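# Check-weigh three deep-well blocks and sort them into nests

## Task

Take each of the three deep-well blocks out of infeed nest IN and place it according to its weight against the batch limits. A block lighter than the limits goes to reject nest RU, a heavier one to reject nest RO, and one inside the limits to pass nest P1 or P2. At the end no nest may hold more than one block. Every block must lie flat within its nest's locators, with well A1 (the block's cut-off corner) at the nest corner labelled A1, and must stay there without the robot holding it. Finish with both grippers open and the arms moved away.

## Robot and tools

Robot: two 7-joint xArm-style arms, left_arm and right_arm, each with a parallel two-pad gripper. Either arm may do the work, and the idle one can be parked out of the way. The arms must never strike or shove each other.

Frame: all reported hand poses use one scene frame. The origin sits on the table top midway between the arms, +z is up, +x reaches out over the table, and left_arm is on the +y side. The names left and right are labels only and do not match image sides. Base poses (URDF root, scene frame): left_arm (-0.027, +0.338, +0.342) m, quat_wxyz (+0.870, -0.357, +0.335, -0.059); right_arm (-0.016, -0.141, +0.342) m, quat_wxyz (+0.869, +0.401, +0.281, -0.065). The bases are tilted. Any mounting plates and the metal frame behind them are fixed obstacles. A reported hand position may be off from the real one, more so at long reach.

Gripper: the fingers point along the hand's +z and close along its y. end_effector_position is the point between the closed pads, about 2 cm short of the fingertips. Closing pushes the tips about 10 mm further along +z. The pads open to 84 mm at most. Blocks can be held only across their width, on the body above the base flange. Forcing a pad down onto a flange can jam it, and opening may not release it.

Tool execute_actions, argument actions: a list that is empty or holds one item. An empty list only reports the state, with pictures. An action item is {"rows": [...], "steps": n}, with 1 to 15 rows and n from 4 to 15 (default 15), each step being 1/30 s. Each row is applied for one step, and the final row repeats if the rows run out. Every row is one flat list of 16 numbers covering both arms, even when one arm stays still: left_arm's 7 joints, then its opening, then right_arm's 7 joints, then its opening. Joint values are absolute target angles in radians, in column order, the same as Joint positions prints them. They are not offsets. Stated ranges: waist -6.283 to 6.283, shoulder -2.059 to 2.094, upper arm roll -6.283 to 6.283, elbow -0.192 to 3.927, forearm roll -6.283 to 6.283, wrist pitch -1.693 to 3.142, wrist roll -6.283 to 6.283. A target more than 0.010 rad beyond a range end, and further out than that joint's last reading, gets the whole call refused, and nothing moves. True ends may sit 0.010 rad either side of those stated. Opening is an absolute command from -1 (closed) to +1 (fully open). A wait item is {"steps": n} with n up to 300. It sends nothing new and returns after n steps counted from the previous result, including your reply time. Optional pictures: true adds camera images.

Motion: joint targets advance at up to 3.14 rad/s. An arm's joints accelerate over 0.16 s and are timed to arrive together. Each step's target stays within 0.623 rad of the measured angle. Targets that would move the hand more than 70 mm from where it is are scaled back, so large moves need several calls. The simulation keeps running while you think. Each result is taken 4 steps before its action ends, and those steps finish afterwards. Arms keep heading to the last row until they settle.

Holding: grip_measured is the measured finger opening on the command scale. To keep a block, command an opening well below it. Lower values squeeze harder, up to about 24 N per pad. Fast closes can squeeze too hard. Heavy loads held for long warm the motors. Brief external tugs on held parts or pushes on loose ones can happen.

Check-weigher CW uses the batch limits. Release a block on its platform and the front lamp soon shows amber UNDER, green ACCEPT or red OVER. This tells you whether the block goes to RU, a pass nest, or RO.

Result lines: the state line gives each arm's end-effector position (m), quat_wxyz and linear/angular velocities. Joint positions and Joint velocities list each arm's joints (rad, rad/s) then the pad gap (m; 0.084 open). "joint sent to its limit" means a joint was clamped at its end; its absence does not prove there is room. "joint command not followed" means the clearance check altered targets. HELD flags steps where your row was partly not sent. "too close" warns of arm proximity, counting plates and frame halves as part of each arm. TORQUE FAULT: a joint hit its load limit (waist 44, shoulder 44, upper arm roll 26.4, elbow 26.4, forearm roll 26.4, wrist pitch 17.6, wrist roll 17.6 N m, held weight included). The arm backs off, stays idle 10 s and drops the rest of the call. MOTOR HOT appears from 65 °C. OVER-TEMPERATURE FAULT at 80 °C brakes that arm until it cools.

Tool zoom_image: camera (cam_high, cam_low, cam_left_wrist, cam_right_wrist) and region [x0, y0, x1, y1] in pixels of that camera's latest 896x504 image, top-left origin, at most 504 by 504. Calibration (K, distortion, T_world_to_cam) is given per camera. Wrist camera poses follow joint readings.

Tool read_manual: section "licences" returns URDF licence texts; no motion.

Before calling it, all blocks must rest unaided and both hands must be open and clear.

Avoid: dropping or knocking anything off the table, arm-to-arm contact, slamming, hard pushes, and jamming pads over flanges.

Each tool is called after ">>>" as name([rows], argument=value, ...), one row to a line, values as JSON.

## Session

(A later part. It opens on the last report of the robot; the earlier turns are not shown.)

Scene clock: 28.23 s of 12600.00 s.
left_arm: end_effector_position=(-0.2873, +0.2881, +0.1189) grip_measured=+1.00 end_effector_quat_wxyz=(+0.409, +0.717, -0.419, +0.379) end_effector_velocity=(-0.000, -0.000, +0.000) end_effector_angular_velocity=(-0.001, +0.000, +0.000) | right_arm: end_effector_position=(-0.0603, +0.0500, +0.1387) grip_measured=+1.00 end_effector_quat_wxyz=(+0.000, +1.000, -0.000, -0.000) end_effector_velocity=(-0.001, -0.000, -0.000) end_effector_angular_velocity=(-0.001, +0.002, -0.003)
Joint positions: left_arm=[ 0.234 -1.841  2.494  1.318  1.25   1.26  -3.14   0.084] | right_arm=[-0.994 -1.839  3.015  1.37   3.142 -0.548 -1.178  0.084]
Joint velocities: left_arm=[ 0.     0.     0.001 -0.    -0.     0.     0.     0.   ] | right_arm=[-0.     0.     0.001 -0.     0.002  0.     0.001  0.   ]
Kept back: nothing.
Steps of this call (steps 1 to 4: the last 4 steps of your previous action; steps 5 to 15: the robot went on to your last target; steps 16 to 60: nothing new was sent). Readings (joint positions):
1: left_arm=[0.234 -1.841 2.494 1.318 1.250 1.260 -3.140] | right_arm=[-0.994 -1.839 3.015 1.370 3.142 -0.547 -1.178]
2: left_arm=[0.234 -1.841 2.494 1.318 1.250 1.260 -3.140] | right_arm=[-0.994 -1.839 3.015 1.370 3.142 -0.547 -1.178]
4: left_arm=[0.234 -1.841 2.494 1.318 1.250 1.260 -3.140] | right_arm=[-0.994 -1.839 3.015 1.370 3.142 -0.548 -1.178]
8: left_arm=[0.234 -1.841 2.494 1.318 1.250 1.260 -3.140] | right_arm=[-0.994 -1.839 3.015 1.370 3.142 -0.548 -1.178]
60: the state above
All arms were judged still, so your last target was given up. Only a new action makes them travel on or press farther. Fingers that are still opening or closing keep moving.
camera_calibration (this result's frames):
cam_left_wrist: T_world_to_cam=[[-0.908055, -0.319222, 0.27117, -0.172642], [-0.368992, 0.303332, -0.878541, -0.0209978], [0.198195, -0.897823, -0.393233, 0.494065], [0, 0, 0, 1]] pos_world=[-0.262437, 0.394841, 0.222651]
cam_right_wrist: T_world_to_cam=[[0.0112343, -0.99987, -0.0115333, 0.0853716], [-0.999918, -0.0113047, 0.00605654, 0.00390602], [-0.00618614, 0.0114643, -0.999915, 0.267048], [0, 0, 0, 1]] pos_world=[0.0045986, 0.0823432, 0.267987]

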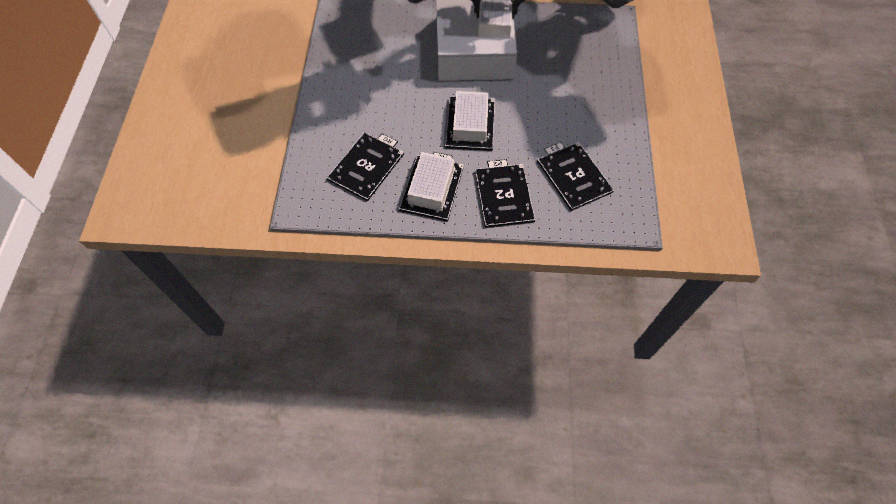

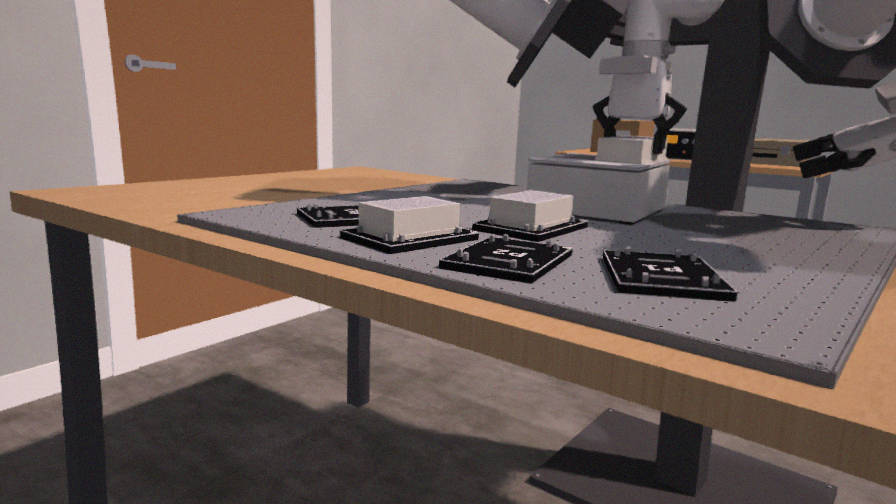

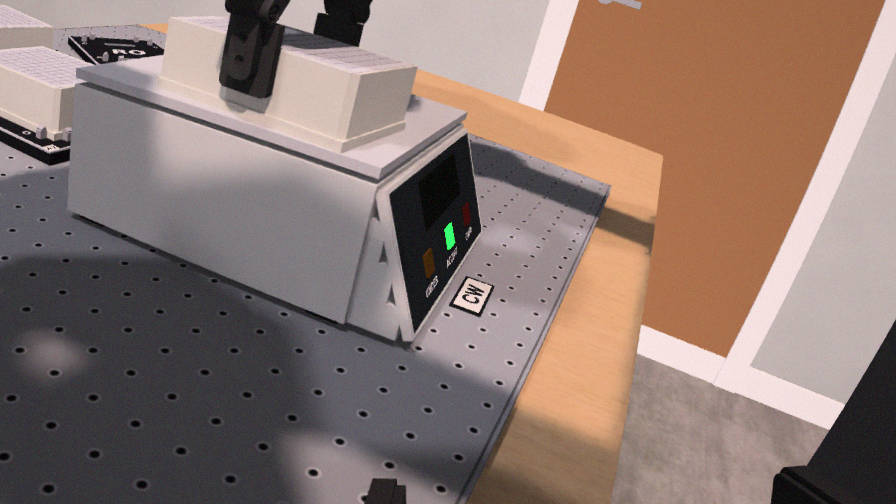

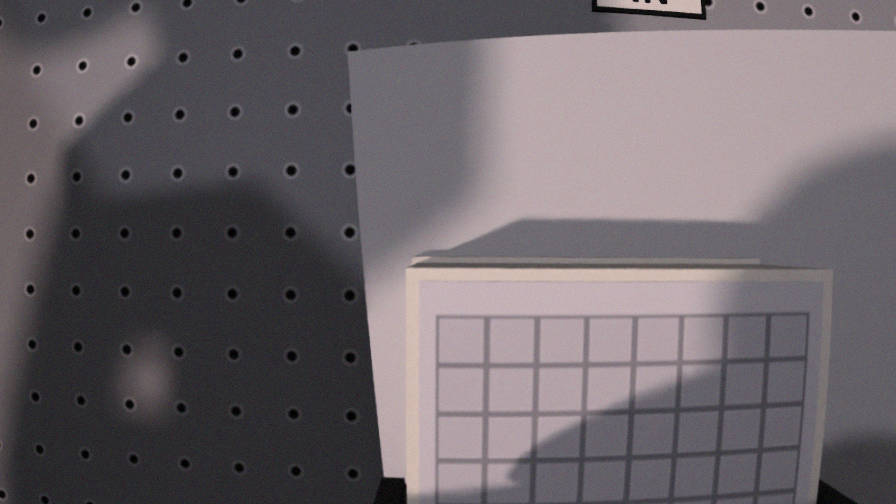

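>>> execute_actions([
  {"rows":[[0.234,-1.841,2.494,1.318,1.25,1.26,-3.14,1,-0.994,-1.839,3.0148,1.3697,3.1416,-0.548,-1.1777,0]],"steps":10},
])

>>> execute_actions([
  {"rows":[[0.234,-1.841,2.494,1.318,1.25,1.26,-3.14,1,-0.9813,-1.7401,3.0177,1.3405,3.1416,-0.6175,-1.1777,0]],"steps":9},
])

>>> execute_actions([
  {"rows":[[0.234,-1.841,2.494,1.318,1.25,1.26,-3.14,1,-1.1,-1.62,2.78,1.3,3.1416,-0.66,-1.45,0]],"steps":12},
])

>>> execute_actions([
  {"rows":[[0.234,-1.841,2.494,1.318,1.25,1.26,-3.14,1,-1.28,-1.40,2.43,1.054,3.1416,-0.528,-1.8778,0]],"steps":15},
])

>>> execute_actions([
  {"rows":[[0.234,-1.841,2.494,1.318,1.25,1.26,-3.14,1,-1.34,-1.36,2.36,1.08,2.1,-0.19,-1.0,0]],"steps":15},
])

>>> execute_actions([
  {"rows":[[0.234,-1.841,2.494,1.318,1.25,1.26,-3.14,1,-1.42,-1.34,2.29,1.12,1.05,0.15,-0.12,0]],"steps":15},
])

>>> execute_actions([
  {"rows":[[0.234,-1.841,2.494,1.318,1.25,1.26,-3.14,1,-1.52,-1.36,2.22,1.17,0,0.49,0.764,0]],"steps":15},
])

>>> execute_actions([
  {"steps":12},
])

>>> execute_actions([
  {"rows":[[0.234,-1.841,2.494,1.318,1.25,1.26,-3.14,1,-1.6486,-1.4675,2.2278,1.2374,0,0.397,0.764,0]],"steps":15},
])

>>> execute_actions([
  {"rows":[[0.234,-1.841,2.494,1.318,1.25,1.26,-3.14,1,-1.69,-1.5,2.23,1.264,0,0.372,0.764,0],[0.234,-1.841,2.494,1.318,1.25,1.26,-3.14,1,-1.69,-1.5,2.23,1.264,0,0.372,0.764,0],[0.234,-1.841,2.494,1.318,1.25,1.26,-3.14,1,-1.69,-1.5,2.23,1.264,0,0.372,0.764,0],[0.234,-1.841,2.494,1.318,1.25,1.26,-3.14,1,-1.7296,-1.5316,2.2325,1.29,0,0.3471,0.764,0]],"steps":15},
])

>>> execute_actions([
  {"steps":12},
], pictures=true)

Scene clock: 29.53 s of 12600.00 s.
left_arm: end_effector_position=(-0.2873, +0.2881, +0.1189) grip_measured=+1.00 end_effector_quat_wxyz=(+0.409, +0.717, -0.419, +0.379) end_effector_velocity=(+0.001, +0.000, -0.001) end_effector_angular_velocity=(+0.001, -0.001, +0.000) | right_arm: end_effector_position=(-0.0603, +0.0500, +0.1387) grip_measured=+0.96 end_effector_quat_wxyz=(+0.000, +1.000, -0.000, -0.000) end_effector_velocity=(-0.001, -0.000, -0.000) end_effector_angular_velocity=(-0.001, +0.000, -0.001)
Joint positions: left_arm=[ 0.234 -1.841  2.494  1.318  1.25   1.26  -3.14   0.084] | right_arm=[-0.994 -1.839  3.015  1.37   3.142 -0.548 -1.178  0.083]
Joint velocities: left_arm=[-0.    -0.001 -0.    -0.001 -0.    -0.    -0.    -0.   ] | right_arm=[ 0.001 -0.     0.001 -0.     0.001 -0.     0.001 -0.   ]
Steps of this call (steps 1 to 33: nothing new was sent; steps 34 to 39: the first 6 steps of this action). Readings (joint positions):
34: left_arm=[0.234 -1.841 2.494 1.318 1.250 1.260 -3.140] | right_arm=[-0.994 -1.839 3.015 1.370 3.142 -0.548 -1.178]
35: left_arm=[0.234 -1.841 2.494 1.318 1.250 1.260 -3.140] | right_arm=[-0.994 -1.839 3.015 1.370 3.142 -0.548 -1.178]
37: left_arm=[0.234 -1.841 2.494 1.318 1.250 1.260 -3.140] | right_arm=[-0.994 -1.839 3.015 1.370 3.142 -0.548 -1.178]
39: the state above

Scene clock: 29.83 s of 12600.00 s.
left_arm: end_effector_position=(-0.2873, +0.2881, +0.1189) grip_measured=+1.00 end_effector_quat_wxyz=(+0.409, +0.717, -0.419, +0.379) end_effector_velocity=(-0.000, -0.000, +0.000) end_effector_angular_velocity=(-0.001, +0.000, +0.000) | right_arm: end_effector_position=(-0.0603, +0.0498, +0.1734) grip_measured=+0.96 end_effector_quat_wxyz=(+0.001, +1.000, -0.000, -0.000) end_effector_velocity=(-0.044, +0.126, +0.286) end_effector_angular_velocity=(+0.336, +0.126, -0.003)
Joint positions: left_arm=[ 0.234 -1.841  2.494  1.318  1.25   1.26  -3.14   0.084] | right_arm=[-0.983 -1.757  3.017  1.344  3.142 -0.606 -1.178  0.083]
Joint velocities: left_arm=[ 0.     0.     0.001  0.    -0.     0.    -0.     0.   ] | right_arm=[ 0.081  0.611  0.002  0.034 -0.003 -0.291 -0.002 -0.   ]
Steps of this call (steps 1 to 4: the last 4 steps of your previous action; steps 5 to 9: the first 5 steps of this action). Readings (joint positions):
5: left_arm=[0.234 -1.841 2.494 1.318 1.250 1.260 -3.140] | right_arm=[-0.994 -1.838 3.015 1.369 3.142 -0.549 -1.178]
6: left_arm=[0.234 -1.841 2.494 1.318 1.250 1.260 -3.140] | right_arm=[-0.993 -1.831 3.015 1.365 3.142 -0.555 -1.178]
8: left_arm=[0.234 -1.841 2.494 1.318 1.250 1.260 -3.140] | right_arm=[-0.987 -1.782 3.017 1.346 3.142 -0.592 -1.178]
9: the state above

Scene clock: 30.23 s of 12600.00 s.
left_arm: end_effector_position=(-0.2873, +0.2881, +0.1189) grip_measured=+1.00 end_effector_quat_wxyz=(+0.409, +0.717, -0.419, +0.379) end_effector_velocity=(+0.001, +0.001, -0.001) end_effector_angular_velocity=(+0.002, -0.002, -0.000) | right_arm: end_effector_position=(+0.0384, +0.0762, +0.2105) grip_measured=+0.96 end_effector_quat_wxyz=(-0.009, +1.000, +0.001, +0.013) end_effector_velocity=(+0.410, +0.043, +0.106) end_effector_angular_velocity=(+0.010, -0.086, -0.099)
Joint positions: left_arm=[ 0.234 -1.841  2.494  1.318  1.25   1.26  -3.14   0.084] | right_arm=[-1.083 -1.638  2.812  1.308  3.141 -0.653 -1.404  0.083]
Joint velocities: left_arm=[-0.    -0.002 -0.002 -0.001  0.     0.    -0.     0.   ] | right_arm=[-0.398  0.415 -0.824 -0.131 -0.009 -0.14  -0.838  0.   ]
Steps of this call (steps 1 to 4: the last 4 steps of your previous action; steps 5 to 12: the first 8 steps of this action). Readings (joint positions):
5: left_arm=[0.234 -1.841 2.494 1.318 1.250 1.260 -3.140] | right_arm=[-0.982 -1.739 3.017 1.341 3.142 -0.617 -1.179]
6: left_arm=[0.234 -1.841 2.494 1.318 1.250 1.260 -3.140] | right_arm=[-0.986 -1.737 3.012 1.337 3.142 -0.619 -1.190]
8: left_arm=[0.234 -1.841 2.494 1.318 1.250 1.260 -3.140] | right_arm=[-1.014 -1.711 2.962 1.326 3.144 -0.629 -1.257]
12: the state above

Scene clock: 30.73 s of 12600.00 s.
left_arm: end_effector_position=(-0.2873, +0.2881, +0.1189) grip_measured=+1.00 end_effector_quat_wxyz=(+0.409, +0.717, -0.419, +0.379) end_effector_velocity=(-0.000, +0.000, -0.000) end_effector_angular_velocity=(+0.001, -0.000, -0.000) | right_arm: end_effector_position=(+0.1935, +0.0183, +0.2045) grip_measured=+0.96 end_effector_quat_wxyz=(-0.004, +1.000, -0.004, +0.004) end_effector_velocity=(+0.366, -0.296, -0.073) end_effector_angular_velocity=(-0.141, +0.128, -0.202)
Joint positions: left_arm=[ 0.234 -1.841  2.494  1.318  1.25   1.26  -3.14   0.084] | right_arm=[-1.254 -1.432  2.479  1.09   3.141 -0.547 -1.814  0.083]
Joint velocities: left_arm=[-0.    -0.    -0.001  0.    -0.    -0.001  0.    -0.   ] | right_arm=[-0.479  0.561 -0.946 -0.625 -0.011  0.304 -1.028  0.   ]
Steps of this call (steps 1 to 4: the last 4 steps of your previous action; steps 5 to 15: the first 11 steps of this action). Readings (joint positions):
5: left_arm=[0.234 -1.841 2.494 1.318 1.250 1.260 -3.140] | right_arm=[-1.101 -1.620 2.780 1.299 3.142 -0.659 -1.450]
6: left_arm=[0.234 -1.841 2.494 1.318 1.250 1.260 -3.140] | right_arm=[-1.103 -1.616 2.778 1.293 3.143 -0.655 -1.461]
8: left_arm=[0.234 -1.841 2.494 1.318 1.250 1.260 -3.140] | right_arm=[-1.128 -1.583 2.732 1.255 3.144 -0.632 -1.530]
12: left_arm=[0.234 -1.841 2.494 1.318 1.250 1.260 -3.140] | right_arm=[-1.202 -1.495 2.580 1.160 3.142 -0.583 -1.694]
15: the state above

Scene clock: 31.23 s of 12600.00 s.
left_arm: end_effector_position=(-0.2873, +0.2881, +0.1189) grip_measured=+1.00 end_effector_quat_wxyz=(+0.409, +0.717, -0.419, +0.379) end_effector_velocity=(+0.001, -0.000, -0.000) end_effector_angular_velocity=(-0.001, -0.001, +0.001) | right_arm: end_effector_position=(+0.3425, +0.0474, +0.2021) grip_measured=+0.96 end_effector_quat_wxyz=(-0.115, +0.985, -0.050, +0.119) end_effector_velocity=(+0.416, +0.175, +0.083) end_effector_angular_velocity=(+0.607, -0.734, +0.383)
Joint positions: left_arm=[ 0.234 -1.841  2.494  1.318  1.25   1.26  -3.14   0.084] | right_arm=[-1.322 -1.372  2.382  1.074  2.541 -0.288 -1.306  0.083]
Joint velocities: left_arm=[ 0.    -0.     0.    -0.001 -0.     0.001  0.     0.   ] | right_arm=[-0.113  0.076 -0.135  0.037 -2.614  0.617  1.932  0.   ]
Steps of this call (steps 1 to 4: the last 4 steps of your previous action; steps 5 to 15: the first 11 steps of this action). Readings (joint positions):
5: left_arm=[0.234 -1.841 2.494 1.318 1.250 1.260 -3.140] | right_arm=[-1.281 -1.401 2.431 1.054 3.141 -0.528 -1.874]
6: left_arm=[0.234 -1.841 2.494 1.318 1.250 1.260 -3.140] | right_arm=[-1.280 -1.401 2.434 1.055 3.131 -0.522 -1.865]
8: left_arm=[0.234 -1.841 2.494 1.318 1.250 1.260 -3.140] | right_arm=[-1.285 -1.397 2.430 1.060 3.060 -0.483 -1.791]
12: left_arm=[0.234 -1.841 2.494 1.318 1.250 1.260 -3.140] | right_arm=[-1.309 -1.381 2.397 1.069 2.784 -0.358 -1.517]
15: the state above

Scene clock: 31.73 s of 12600.00 s.
left_arm: end_effector_position=(-0.2873, +0.2881, +0.1189) grip_measured=+1.00 end_effector_quat_wxyz=(+0.409, +0.717, -0.419, +0.379) end_effector_velocity=(-0.000, -0.001, +0.000) end_effector_angular_velocity=(-0.000, +0.001, +0.000) | right_arm: end_effector_position=(+0.4283, +0.1553, +0.2267) grip_measured=+0.96 end_effector_quat_wxyz=(-0.248, +0.966, +0.027, +0.071) end_effector_velocity=(-0.034, +0.126, +0.014) end_effector_angular_velocity=(-0.309, +0.072, +0.874)
Joint positions: left_arm=[ 0.234 -1.841  2.494  1.318  1.25   1.26  -3.14   0.084] | right_arm=[-1.413 -1.342  2.295  1.116  1.271  0.114 -0.26   0.083]
Joint velocities: left_arm=[ 0.     0.001  0.002 -0.    -0.    -0.002  0.    -0.   ] | right_arm=[-0.1    0.021 -0.063  0.063 -2.66   0.485  1.771 -0.   ]
Steps of this call (steps 1 to 4: the last 4 steps of your previous action; steps 5 to 15: the first 11 steps of this action). Readings (joint positions):
5: left_arm=[0.234 -1.841 2.494 1.318 1.250 1.260 -3.140] | right_arm=[-1.338 -1.361 2.361 1.081 2.158 -0.203 -1.041]
6: left_arm=[0.234 -1.841 2.494 1.318 1.250 1.260 -3.140] | right_arm=[-1.340 -1.360 2.359 1.081 2.106 -0.188 -1.001]
8: left_arm=[0.234 -1.841 2.494 1.318 1.250 1.260 -3.140] | right_arm=[-1.353 -1.356 2.350 1.085 1.966 -0.127 -0.877]
12: left_arm=[0.234 -1.841 2.494 1.318 1.250 1.260 -3.140] | right_arm=[-1.396 -1.345 2.309 1.108 1.574 0.045 -0.492]
15: the state above

Scene clock: 32.23 s of 12600.00 s.
left_arm: end_effector_position=(-0.2873, +0.2881, +0.1189) grip_measured=+1.00 end_effector_quat_wxyz=(+0.409, +0.717, -0.419, +0.379) end_effector_velocity=(+0.000, -0.001, +0.000) end_effector_angular_velocity=(-0.001, -0.000, +0.001) | right_arm: end_effector_position=(+0.4048, +0.1150, +0.1694) grip_measured=+0.96 end_effector_quat_wxyz=(-0.074, +0.995, +0.050, -0.034) end_effector_velocity=(+0.032, -0.222, -0.114) end_effector_angular_velocity=(-1.356, -0.444, +0.549)
Joint positions: left_arm=[ 0.234 -1.841  2.494  1.318  1.25   1.26  -3.14   0.084] | right_arm=[-1.508 -1.359  2.228  1.161  0.304  0.441  0.574  0.083]
Joint velocities: left_arm=[ 0.     0.     0.001 -0.    -0.     0.     0.     0.   ] | right_arm=[-0.157 -0.023 -0.103  0.084 -2.992  0.562  2.046 -0.   ]
Steps of this call (steps 1 to 4: the last 4 steps of your previous action; steps 5 to 15: the first 11 steps of this action). Readings (joint positions):
5: left_arm=[0.234 -1.841 2.494 1.318 1.250 1.260 -3.140] | right_arm=[-1.419 -1.341 2.292 1.120 1.057 0.149 -0.125]
6: left_arm=[0.234 -1.841 2.494 1.318 1.250 1.260 -3.140] | right_arm=[-1.421 -1.342 2.290 1.121 1.044 0.156 -0.111]
8: left_arm=[0.234 -1.841 2.494 1.318 1.250 1.260 -3.140] | right_arm=[-1.432 -1.346 2.282 1.127 0.969 0.197 -0.035]
12: left_arm=[0.234 -1.841 2.494 1.318 1.250 1.260 -3.140] | right_arm=[-1.483 -1.355 2.246 1.151 0.615 0.361 0.317]
15: the state above

Scene clock: 32.63 s of 12600.00 s.
left_arm: end_effector_position=(-0.2873, +0.2881, +0.1189) grip_measured=+1.00 end_effector_quat_wxyz=(+0.409, +0.717, -0.419, +0.379) end_effector_velocity=(-0.000, -0.001, +0.001) end_effector_angular_velocity=(-0.003, +0.001, +0.001) | right_arm: end_effector_position=(+0.4124, +0.0951, +0.1622) grip_measured=+0.96 end_effector_quat_wxyz=(-0.008, +0.996, +0.085, -0.004) end_effector_velocity=(+0.001, -0.005, -0.003) end_effector_angular_velocity=(-0.011, +0.001, +0.000)
Joint positions: left_arm=[ 0.234 -1.841  2.494  1.318  1.25   1.26  -3.14   0.084] | right_arm=[-1.519 -1.36   2.22   1.17   0.002  0.49   0.763  0.083]
Joint velocities: left_arm=[-0.     0.001  0.002  0.     0.     0.001 -0.     0.   ] | right_arm=[-0.003 -0.001 -0.004 -0.004 -0.009  0.003  0.004 -0.   ]
Kept back: nothing.
Steps of this call (steps 1 to 4: the last 4 steps of your previous action; steps 5 to 12: the robot went on to your last target). Readings (joint positions):
1: left_arm=[0.234 -1.841 2.494 1.318 1.250 1.260 -3.140] | right_arm=[-1.513 -1.359 2.225 1.163 0.211 0.458 0.636]
2: left_arm=[0.234 -1.841 2.494 1.318 1.250 1.260 -3.140] | right_arm=[-1.516 -1.360 2.223 1.166 0.132 0.471 0.685]
4: left_arm=[0.234 -1.841 2.494 1.318 1.250 1.260 -3.140] | right_arm=[-1.519 -1.360 2.221 1.169 0.034 0.485 0.743]
8: left_arm=[0.234 -1.841 2.494 1.318 1.250 1.260 -3.140] | right_arm=[-1.519 -1.360 2.221 1.170 0.003 0.489 0.762]
12: the state above

Scene clock: 33.00 s of 12600.00 s.
left_arm: end_effector_position=(-0.2873, +0.2881, +0.1189) grip_measured=+1.00 end_effector_quat_wxyz=(+0.409, +0.717, -0.419, +0.379) end_effector_velocity=(-0.001, +0.000, +0.001) end_effector_angular_velocity=(-0.000, +0.002, -0.001) | right_arm: end_effector_position=(+0.4178, +0.0910, +0.0997) grip_measured=+0.96 end_effector_quat_wxyz=(-0.000, +0.997, +0.083, -0.001) end_effector_velocity=(+0.055, +0.090, +0.086) end_effector_angular_velocity=(+0.199, -0.137, +0.011)
Joint positions: left_arm=[ 0.234 -1.841  2.494  1.318  1.25   1.26  -3.14   0.084] | right_arm=[-1.649 -1.468  2.228  1.237  0.     0.397  0.764  0.083]
Joint velocities: left_arm=[-0.     0.002  0.     0.001 -0.    -0.001 -0.    -0.   ] | right_arm=[ 0.081  0.058  0.006  0.11   0.001 -0.033  0.     0.   ]
Steps of this call (steps 1 to 11: the first 11 steps of this action). Readings (joint positions):
1: left_arm=[0.234 -1.841 2.494 1.318 1.250 1.260 -3.140] | right_arm=[-1.520 -1.360 2.220 1.171 0.001 0.489 0.764]
2: left_arm=[0.234 -1.841 2.494 1.318 1.250 1.260 -3.140] | right_arm=[-1.528 -1.367 2.221 1.177 0.001 0.481 0.764]
4: left_arm=[0.234 -1.841 2.494 1.318 1.250 1.260 -3.140] | right_arm=[-1.584 -1.414 2.225 1.216 0.001 0.435 0.764]
8: left_arm=[0.234 -1.841 2.494 1.318 1.250 1.260 -3.140] | right_arm=[-1.656 -1.473 2.227 1.226 0.000 0.402 0.764]
11: the state above

Scene clock: 33.50 s of 12600.00 s.
left_arm: end_effector_position=(-0.2873, +0.2881, +0.1189) grip_measured=+1.00 end_effector_quat_wxyz=(+0.409, +0.717, -0.419, +0.379) end_effector_velocity=(-0.000, -0.001, +0.000) end_effector_angular_velocity=(-0.000, +0.001, -0.000) | right_arm: end_effector_position=(+0.4172, +0.0897, +0.0620) grip_measured=+0.96 end_effector_quat_wxyz=(+0.002, +0.996, +0.084, -0.002) end_effector_velocity=(+0.030, +0.043, +0.038) end_effector_angular_velocity=(+0.095, -0.069, +0.003)
Joint positions: left_arm=[ 0.234 -1.841  2.494  1.318  1.25   1.26  -3.14   0.084] | right_arm=[-1.731 -1.532  2.233  1.288  0.     0.348  0.764  0.083]
Joint velocities: left_arm=[-0.     0.001  0.002 -0.    -0.    -0.002 -0.     0.   ] | right_arm=[ 0.033  0.025  0.001  0.054 -0.001 -0.022 -0.001 -0.   ]
Steps of this call (steps 1 to 4: the last 4 steps of your previous action; steps 5 to 15: the first 11 steps of this action). Readings (joint positions):
5: left_arm=[0.234 -1.841 2.494 1.318 1.250 1.260 -3.140] | right_arm=[-1.648 -1.467 2.228 1.239 0.000 0.396 0.764]
6: left_arm=[0.234 -1.841 2.494 1.318 1.250 1.260 -3.140] | right_arm=[-1.655 -1.473 2.228 1.245 0.000 0.390 0.764]
8: left_arm=[0.234 -1.841 2.494 1.318 1.250 1.260 -3.140] | right_arm=[-1.681 -1.493 2.230 1.261 0.000 0.376 0.764]
12: left_arm=[0.234 -1.841 2.494 1.318 1.250 1.260 -3.140] | right_arm=[-1.729 -1.531 2.232 1.284 -0.000 0.351 0.764]
15: the state above

Scene clock: 33.90 s of 12600.00 s.
left_arm: end_effector_position=(-0.2873, +0.2881, +0.1189) grip_measured=+1.00 end_effector_quat_wxyz=(+0.409, +0.717, -0.419, +0.379) end_effector_velocity=(+0.001, +0.001, -0.001) end_effector_angular_velocity=(+0.002, -0.002, -0.000) | right_arm: end_effector_position=(+0.4183, +0.0910, +0.0633) grip_measured=+0.96 end_effector_quat_wxyz=(+0.000, +0.996, +0.084, -0.000) end_effector_velocity=(+0.001, +0.000, +0.000) end_effector_angular_velocity=(+0.001, -0.001, +0.000)
Joint positions: left_arm=[ 0.234 -1.841  2.494  1.318  1.25   1.26  -3.14   0.084] | right_arm=[-1.729 -1.531  2.232  1.29  -0.     0.347  0.764  0.083]
Joint velocities: left_arm=[ 0.    -0.001 -0.001 -0.001  0.    -0.001 -0.    -0.   ] | right_arm=[-0.001  0.    -0.001  0.002 -0.002 -0.     0.     0.   ]
Kept back: nothing.
Steps of this call (steps 1 to 4: the last 4 steps of your previous action; steps 5 to 12: the robot went on to your last target). Readings (joint positions):
1: left_arm=[0.234 -1.841 2.494 1.318 1.250 1.260 -3.140] | right_arm=[-1.729 -1.532 2.233 1.290 0.000 0.347 0.764]
2: left_arm=[0.234 -1.841 2.494 1.318 1.250 1.260 -3.140] | right_arm=[-1.729 -1.531 2.233 1.291 0.000 0.347 0.764]
4: left_arm=[0.234 -1.841 2.494 1.318 1.250 1.260 -3.140] | right_arm=[-1.728 -1.531 2.232 1.291 0.000 0.347 0.764]
8: left_arm=[0.234 -1.841 2.494 1.318 1.250 1.260 -3.140] | right_arm=[-1.729 -1.531 2.232 1.290 -0.000 0.347 0.764]
12: the state above
camera_calibration (this result's frames):
cam_left_wrist: T_world_to_cam=[[-0.908055, -0.319222, 0.271171, -0.172642], [-0.368992, 0.303333, -0.878541, -0.020998], [0.198195, -0.897823, -0.393233, 0.494065], [0, 0, 0, 1]] pos_world=[-0.262437, 0.394841, 0.222651]
cam_right_wrist: T_world_to_cam=[[0.177913, -0.983978, -0.011603, 0.0489324], [-0.984014, -0.177991, 0.00604311, 0.491934], [-0.00801151, 0.0103423, -0.999914, 0.195015], [0, 0, 0, 1]] pos_world=[0.476926, 0.133691, 0.192593]

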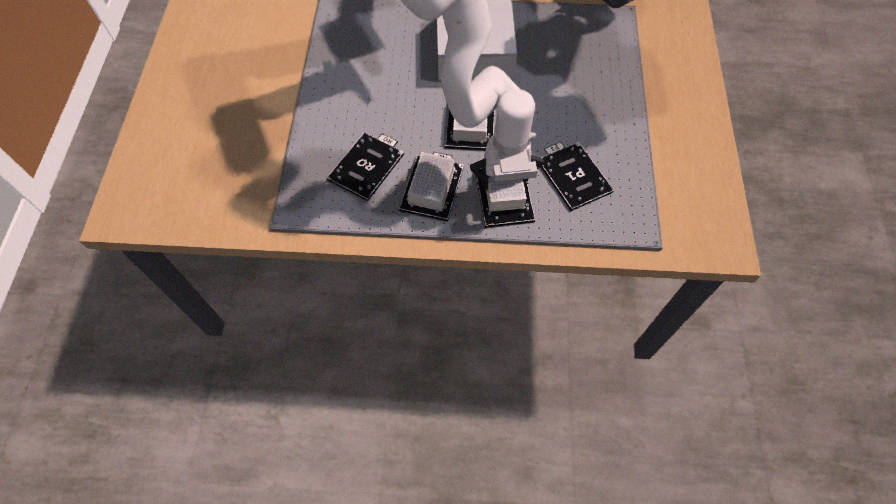

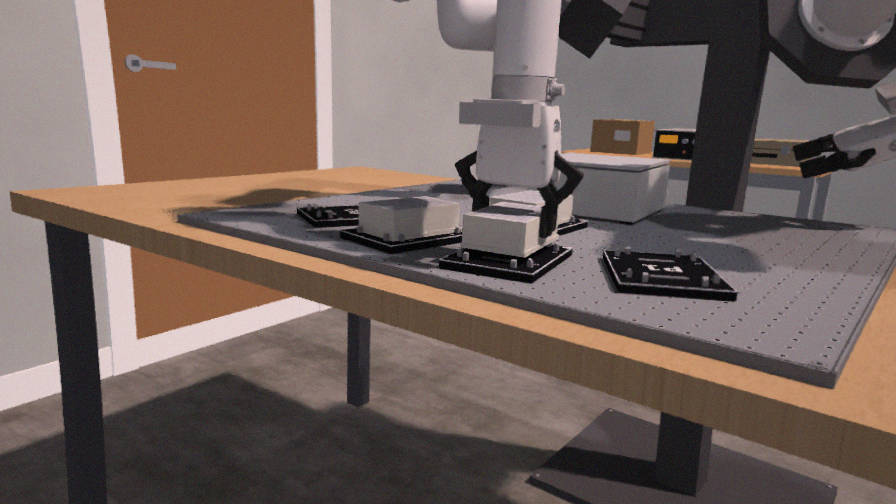

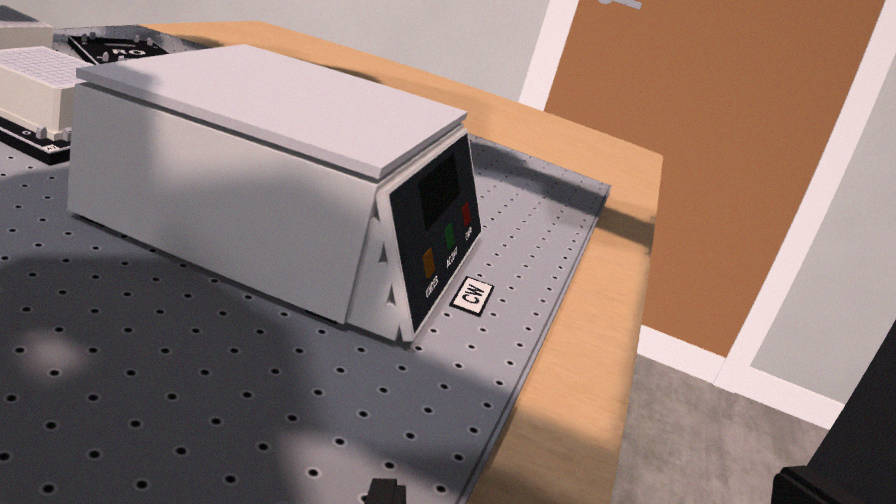

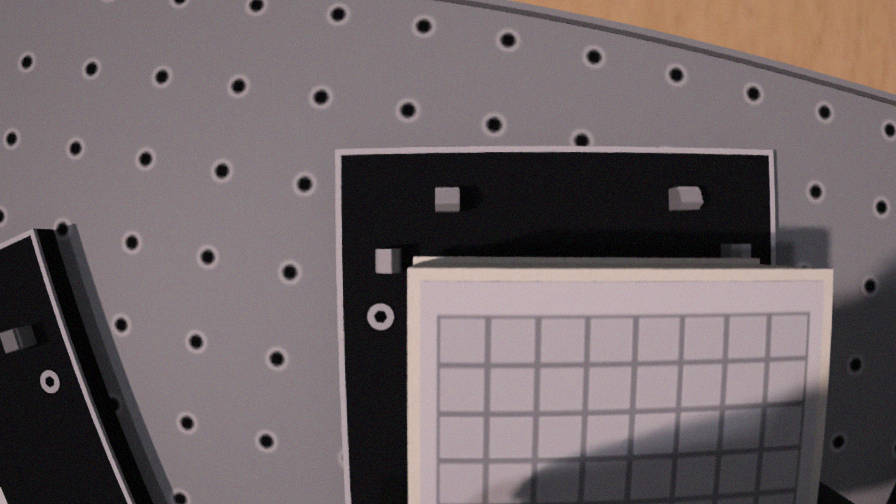

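>>> execute_actions([
  {"rows":[[0.234,-1.841,2.494,1.318,1.25,1.26,-3.14,1,-1.7506,-1.5359,2.2261,1.337,0,0.375,0.7425,0]],"steps":15},
])

>>> execute_actions([
  {"steps":10},
], pictures=true)

Scene clock: 35.07 s of 12600.00 s.
left_arm: end_effector_position=(-0.2873, +0.2881, +0.1189) grip_measured=+1.00 end_effector_quat_wxyz=(+0.409, +0.717, -0.419, +0.379) end_effector_velocity=(+0.001, -0.000, +0.000) end_effector_angular_velocity=(-0.002, -0.001, +0.001) | right_arm: end_effector_position=(+0.4293, +0.0954, +0.0631) grip_measured=+0.96 end_effector_quat_wxyz=(+0.001, +0.996, +0.089, -0.001) end_effector_velocity=(-0.006, -0.001, -0.003) end_effector_angular_velocity=(-0.007, +0.008, +0.008)
Joint positions: left_arm=[ 0.234 -1.841  2.494  1.318  1.25   1.26  -3.14   0.084] | right_arm=[-1.751 -1.536  2.227  1.336 -0.     0.375  0.743  0.083]
Joint velocities: left_arm=[ 0.    -0.     0.    -0.001 -0.     0.002 -0.     0.   ] | right_arm=[-0.001 -0.005  0.005 -0.004 -0.001  0.002 -0.001 -0.   ]
Steps of this call (steps 1 to 15: the robot went on to your last target; steps 16 to 24: nothing new was sent; steps 25 to 35: the first 11 steps of this action). Readings (joint positions):
25: left_arm=[0.234 -1.841 2.494 1.318 1.250 1.260 -3.140] | right_arm=[-1.730 -1.532 2.232 1.291 -0.000 0.348 0.763]
26: left_arm=[0.234 -1.841 2.494 1.318 1.250 1.260 -3.140] | right_arm=[-1.734 -1.533 2.232 1.299 -0.000 0.354 0.759]
28: left_arm=[0.234 -1.841 2.494 1.318 1.250 1.260 -3.140] | right_arm=[-1.746 -1.536 2.228 1.326 -0.000 0.369 0.747]
32: left_arm=[0.234 -1.841 2.494 1.318 1.250 1.260 -3.140] | right_arm=[-1.750 -1.535 2.225 1.338 0.000 0.374 0.743]
35: the state above

Scene clock: 35.40 s of 12600.00 s.
left_arm: end_effector_position=(-0.2873, +0.2881, +0.1189) grip_measured=+1.00 end_effector_quat_wxyz=(+0.409, +0.717, -0.419, +0.379) end_effector_velocity=(-0.000, +0.001, -0.001) end_effector_angular_velocity=(+0.002, +0.001, -0.001) | right_arm: end_effector_position=(+0.4298, +0.0955, +0.0633) grip_measured=+0.96 end_effector_quat_wxyz=(+0.001, +0.996, +0.088, -0.000) end_effector_velocity=(-0.001, +0.001, +0.000) end_effector_angular_velocity=(+0.001, +0.001, +0.001)
Joint positions: left_arm=[ 0.234 -1.841  2.494  1.318  1.25   1.26  -3.14   0.084] | right_arm=[-1.751 -1.536  2.226  1.337 -0.     0.375  0.743  0.083]
Joint velocities: left_arm=[-0.    -0.001 -0.001  0.001  0.    -0.001  0.    -0.   ] | right_arm=[ 0.001 -0.     0.001  0.     0.002  0.001 -0.001  0.   ]
Kept back: nothing.
Steps of this call (steps 1 to 4: the last 4 steps of your previous action; steps 5 to 10: the robot went on to your last target). Readings (joint positions):
1: left_arm=[0.234 -1.841 2.494 1.318 1.250 1.260 -3.140] | right_arm=[-1.751 -1.536 2.227 1.336 -0.000 0.375 0.743]
2: left_arm=[0.234 -1.841 2.494 1.318 1.250 1.260 -3.140] | right_arm=[-1.751 -1.536 2.227 1.336 -0.000 0.375 0.743]
4: left_arm=[0.234 -1.841 2.494 1.318 1.250 1.260 -3.140] | right_arm=[-1.751 -1.536 2.226 1.337 -0.000 0.375 0.743]
8: left_arm=[0.234 -1.841 2.494 1.318 1.250 1.260 -3.140] | right_arm=[-1.751 -1.536 2.226 1.337 0.000 0.375 0.743]
10: the state above
camera_calibration (this result's frames):
cam_left_wrist: T_world_to_cam=[[-0.908055, -0.319222, 0.27117, -0.172642], [-0.368992, 0.303332, -0.878541, -0.0209977], [0.198195, -0.897823, -0.393233, 0.494065], [0, 0, 0, 1]] pos_world=[-0.262437, 0.394841, 0.222651]
cam_right_wrist: T_world_to_cam=[[0.187426, -0.982216, -0.011141, 0.0469783], [-0.982246, -0.1875, 0.0060177, 0.5042], [-0.00799961, 0.00981533, -0.99992, 0.195197], [0, 0, 0, 1]] pos_world=[0.488005, 0.138764, 0.192671]

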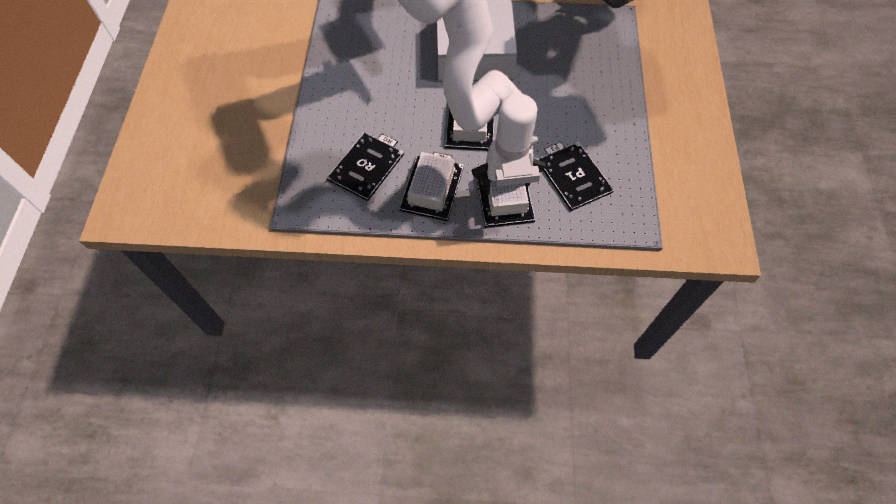

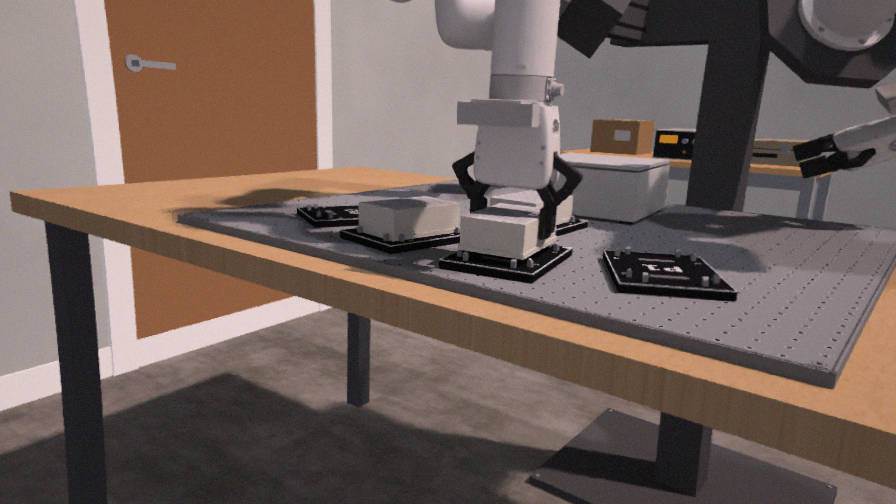

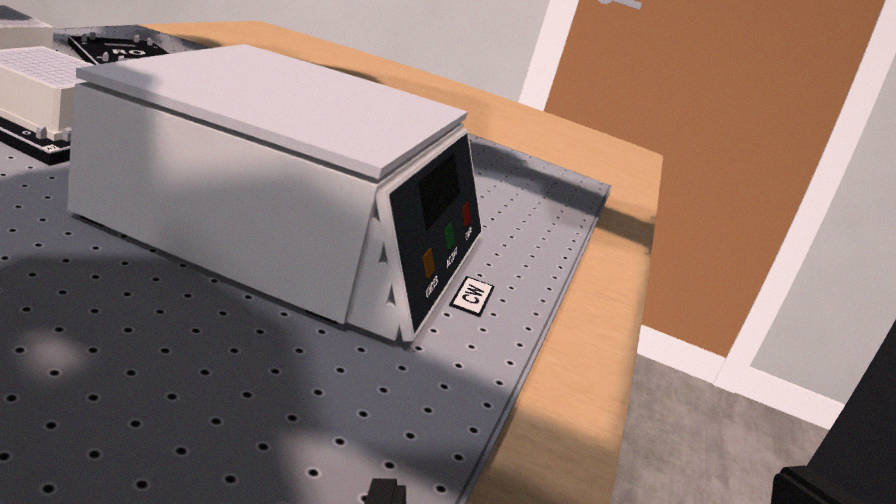

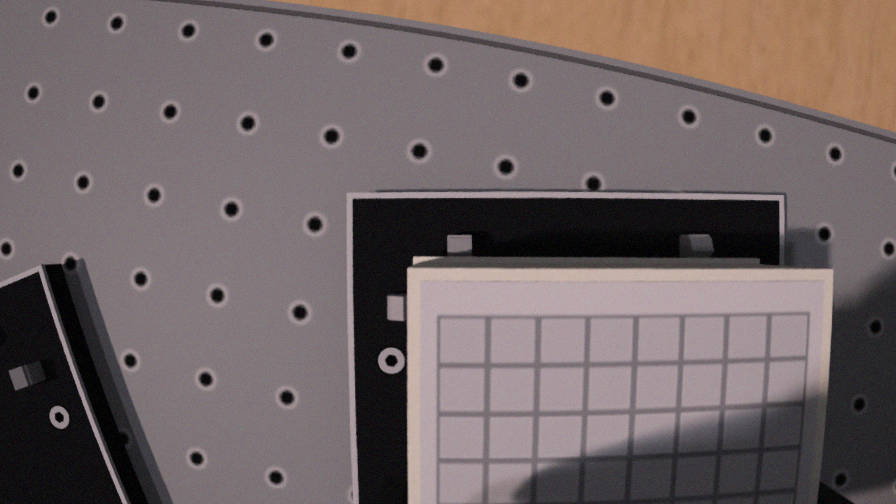

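Good; descend 11.5 mm.

>>> execute_actions([
  {"rows":[[0.234,-1.841,2.494,1.318,1.25,1.26,-3.14,1,-1.7572,-1.541,2.2265,1.342,0,0.3712,0.74,0],[0.234,-1.841,2.494,1.318,1.25,1.26,-3.14,1,-1.7572,-1.541,2.2265,1.342,0,0.3712,0.74,0],[0.234,-1.841,2.494,1.318,1.25,1.26,-3.14,1,-1.764,-1.546,2.227,1.347,0,0.3676,0.74,0],[0.234,-1.841,2.494,1.318,1.25,1.26,-3.14,1,-1.764,-1.546,2.227,1.347,0,0.3676,0.74,0],[0.234,-1.841,2.494,1.318,1.25,1.26,-3.14,1,-1.771,-1.551,2.2273,1.352,0,0.364,0.74,0],[0.234,-1.841,2.494,1.318,1.25,1.26,-3.14,1,-1.771,-1.551,2.2273,1.352,0,0.364,0.74,0],[0.234,-1.841,2.494,1.318,1.25,1.26,-3.14,1,-1.7775,-1.5555,2.2277,1.3572,0,0.361,0.74,0]],"steps":15},
])

>>> execute_actions([
  {"rows":[[0.234,-1.841,2.494,1.318,1.25,1.26,-3.14,1,-1.7775,-1.5555,2.2277,1.3572,0,0.361,0.74,1]],"steps":15},
], pictures=true)

Scene clock: 36.00 s of 12600.00 s.
left_arm: end_effector_position=(-0.2873, +0.2881, +0.1189) grip_measured=+1.00 end_effector_quat_wxyz=(+0.409, +0.717, -0.419, +0.379) end_effector_velocity=(-0.000, +0.000, +0.000) end_effector_angular_velocity=(+0.001, +0.001, -0.001) | right_arm: end_effector_position=(+0.4295, +0.0956, +0.0521) grip_measured=+0.96 end_effector_quat_wxyz=(+0.000, +0.996, +0.090, -0.001) end_effector_velocity=(+0.001, +0.000, -0.000) end_effector_angular_velocity=(+0.001, +0.001, -0.003)
Joint positions: left_arm=[ 0.234 -1.841  2.494  1.318  1.25   1.26  -3.14   0.084] | right_arm=[-1.776 -1.555  2.228  1.356 -0.     0.362  0.74   0.083]
Joint velocities: left_arm=[ 0.     0.001 -0.    -0.    -0.    -0.001  0.    -0.   ] | right_arm=[-0.002  0.    -0.     0.004  0.001  0.002  0.001  0.   ]
Steps of this call (steps 1 to 7: the robot went on to your last target; steps 8 to 18: the first 11 steps of this action). Readings (joint positions):
8: left_arm=[0.234 -1.841 2.494 1.318 1.250 1.260 -3.140] | right_arm=[-1.751 -1.536 2.226 1.337 -0.000 0.375 0.742]
9: left_arm=[0.234 -1.841 2.494 1.318 1.250 1.260 -3.140] | right_arm=[-1.753 -1.537 2.226 1.339 0.000 0.373 0.741]
11: left_arm=[0.234 -1.841 2.494 1.318 1.250 1.260 -3.140] | right_arm=[-1.758 -1.542 2.227 1.344 0.000 0.370 0.740]
15: left_arm=[0.234 -1.841 2.494 1.318 1.250 1.260 -3.140] | right_arm=[-1.772 -1.552 2.227 1.352 -0.000 0.364 0.740]
18: the state above

Scene clock: 36.50 s of 12600.00 s.
left_arm: end_effector_position=(-0.2873, +0.2881, +0.1189) grip_measured=+1.00 end_effector_quat_wxyz=(+0.409, +0.717, -0.419, +0.379) end_effector_velocity=(+0.001, -0.001, -0.000) end_effector_angular_velocity=(-0.001, -0.001, +0.001) | right_arm: end_effector_position=(+0.4302, +0.0963, +0.0518) grip_measured=+1.00 end_effector_quat_wxyz=(-0.001, +0.996, +0.089, +0.000) end_effector_velocity=(-0.002, +0.000, +0.002) end_effector_angular_velocity=(-0.002, +0.002, +0.003)
Joint positions: left_arm=[ 0.234 -1.841  2.494  1.318  1.25   1.26  -3.14   0.084] | right_arm=[-1.778 -1.556  2.227  1.358  0.     0.36   0.74   0.084]
Joint velocities: left_arm=[-0.    -0.     0.001 -0.001 -0.     0.     0.    -0.   ] | right_arm=[ 0.006  0.003  0.001 -0.004 -0.     0.004 -0.001  0.   ]
Steps of this call (steps 1 to 4: the last 4 steps of your previous action; steps 5 to 15: the first 11 steps of this action). Readings (joint positions):
5: left_arm=[0.234 -1.841 2.494 1.318 1.250 1.260 -3.140] | right_arm=[-1.777 -1.555 2.228 1.356 0.000 0.362 0.740]
6: left_arm=[0.234 -1.841 2.494 1.318 1.250 1.260 -3.140] | right_arm=[-1.777 -1.555 2.228 1.356 0.000 0.362 0.740]
8: left_arm=[0.234 -1.841 2.494 1.318 1.250 1.260 -3.140] | right_arm=[-1.777 -1.555 2.227 1.357 0.000 0.361 0.740]
12: left_arm=[0.234 -1.841 2.494 1.318 1.250 1.260 -3.140] | right_arm=[-1.778 -1.556 2.227 1.358 0.000 0.360 0.740]
15: the state above
camera_calibration (this result's frames):
cam_left_wrist: T_world_to_cam=[[-0.908055, -0.319222, 0.27117, -0.172642], [-0.368992, 0.303333, -0.878541, -0.0209978], [0.198195, -0.897823, -0.393233, 0.494065], [0, 0, 0, 1]] pos_world=[-0.262437, 0.394841, 0.22265]
cam_right_wrist: T_world_to_cam=[[0.18927, -0.981834, -0.0133892, 0.0468758], [-0.981896, -0.189351, 0.00505531, 0.504915], [-0.00749873, 0.01219, -0.999898, 0.183217], [0, 0, 0, 1]] pos_world=[0.488276, 0.139397, 0.181273]

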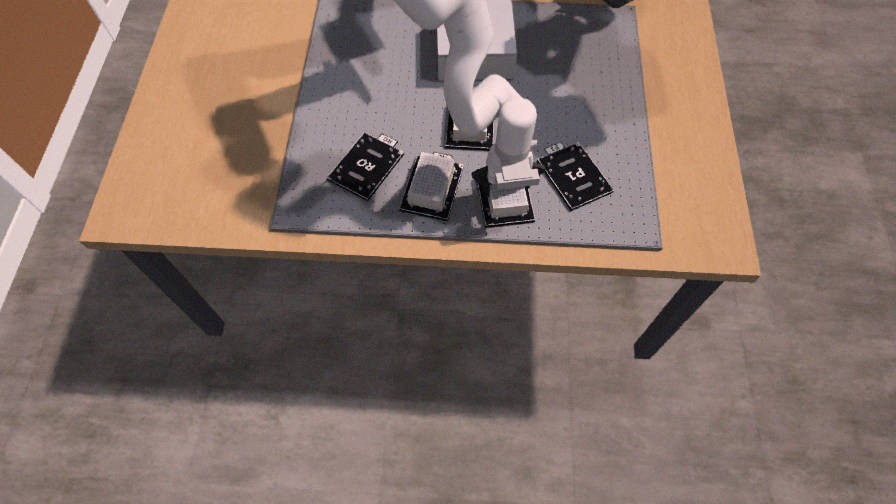

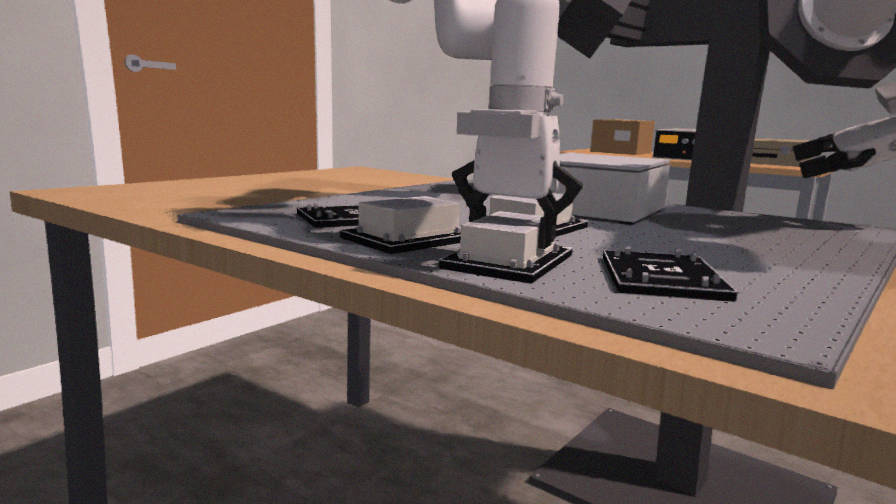

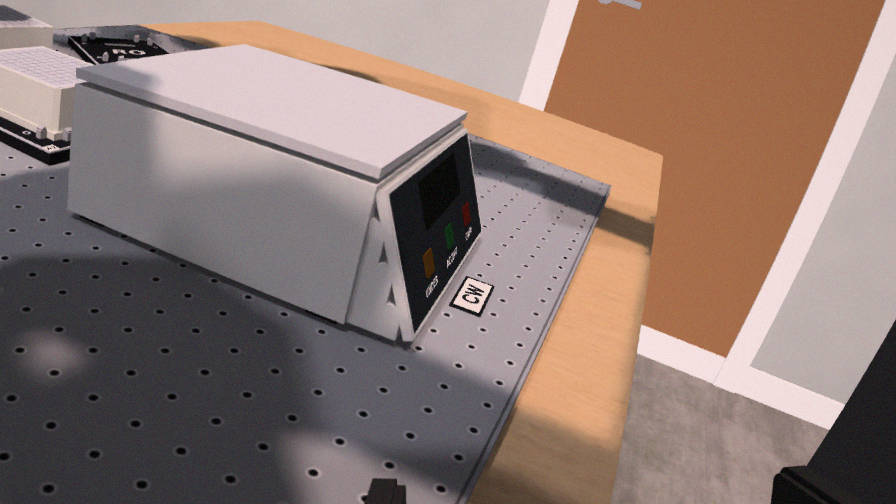

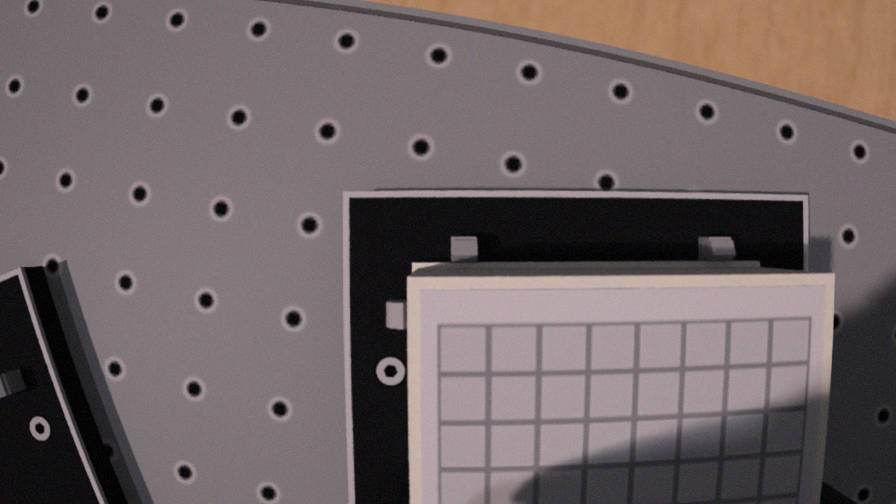

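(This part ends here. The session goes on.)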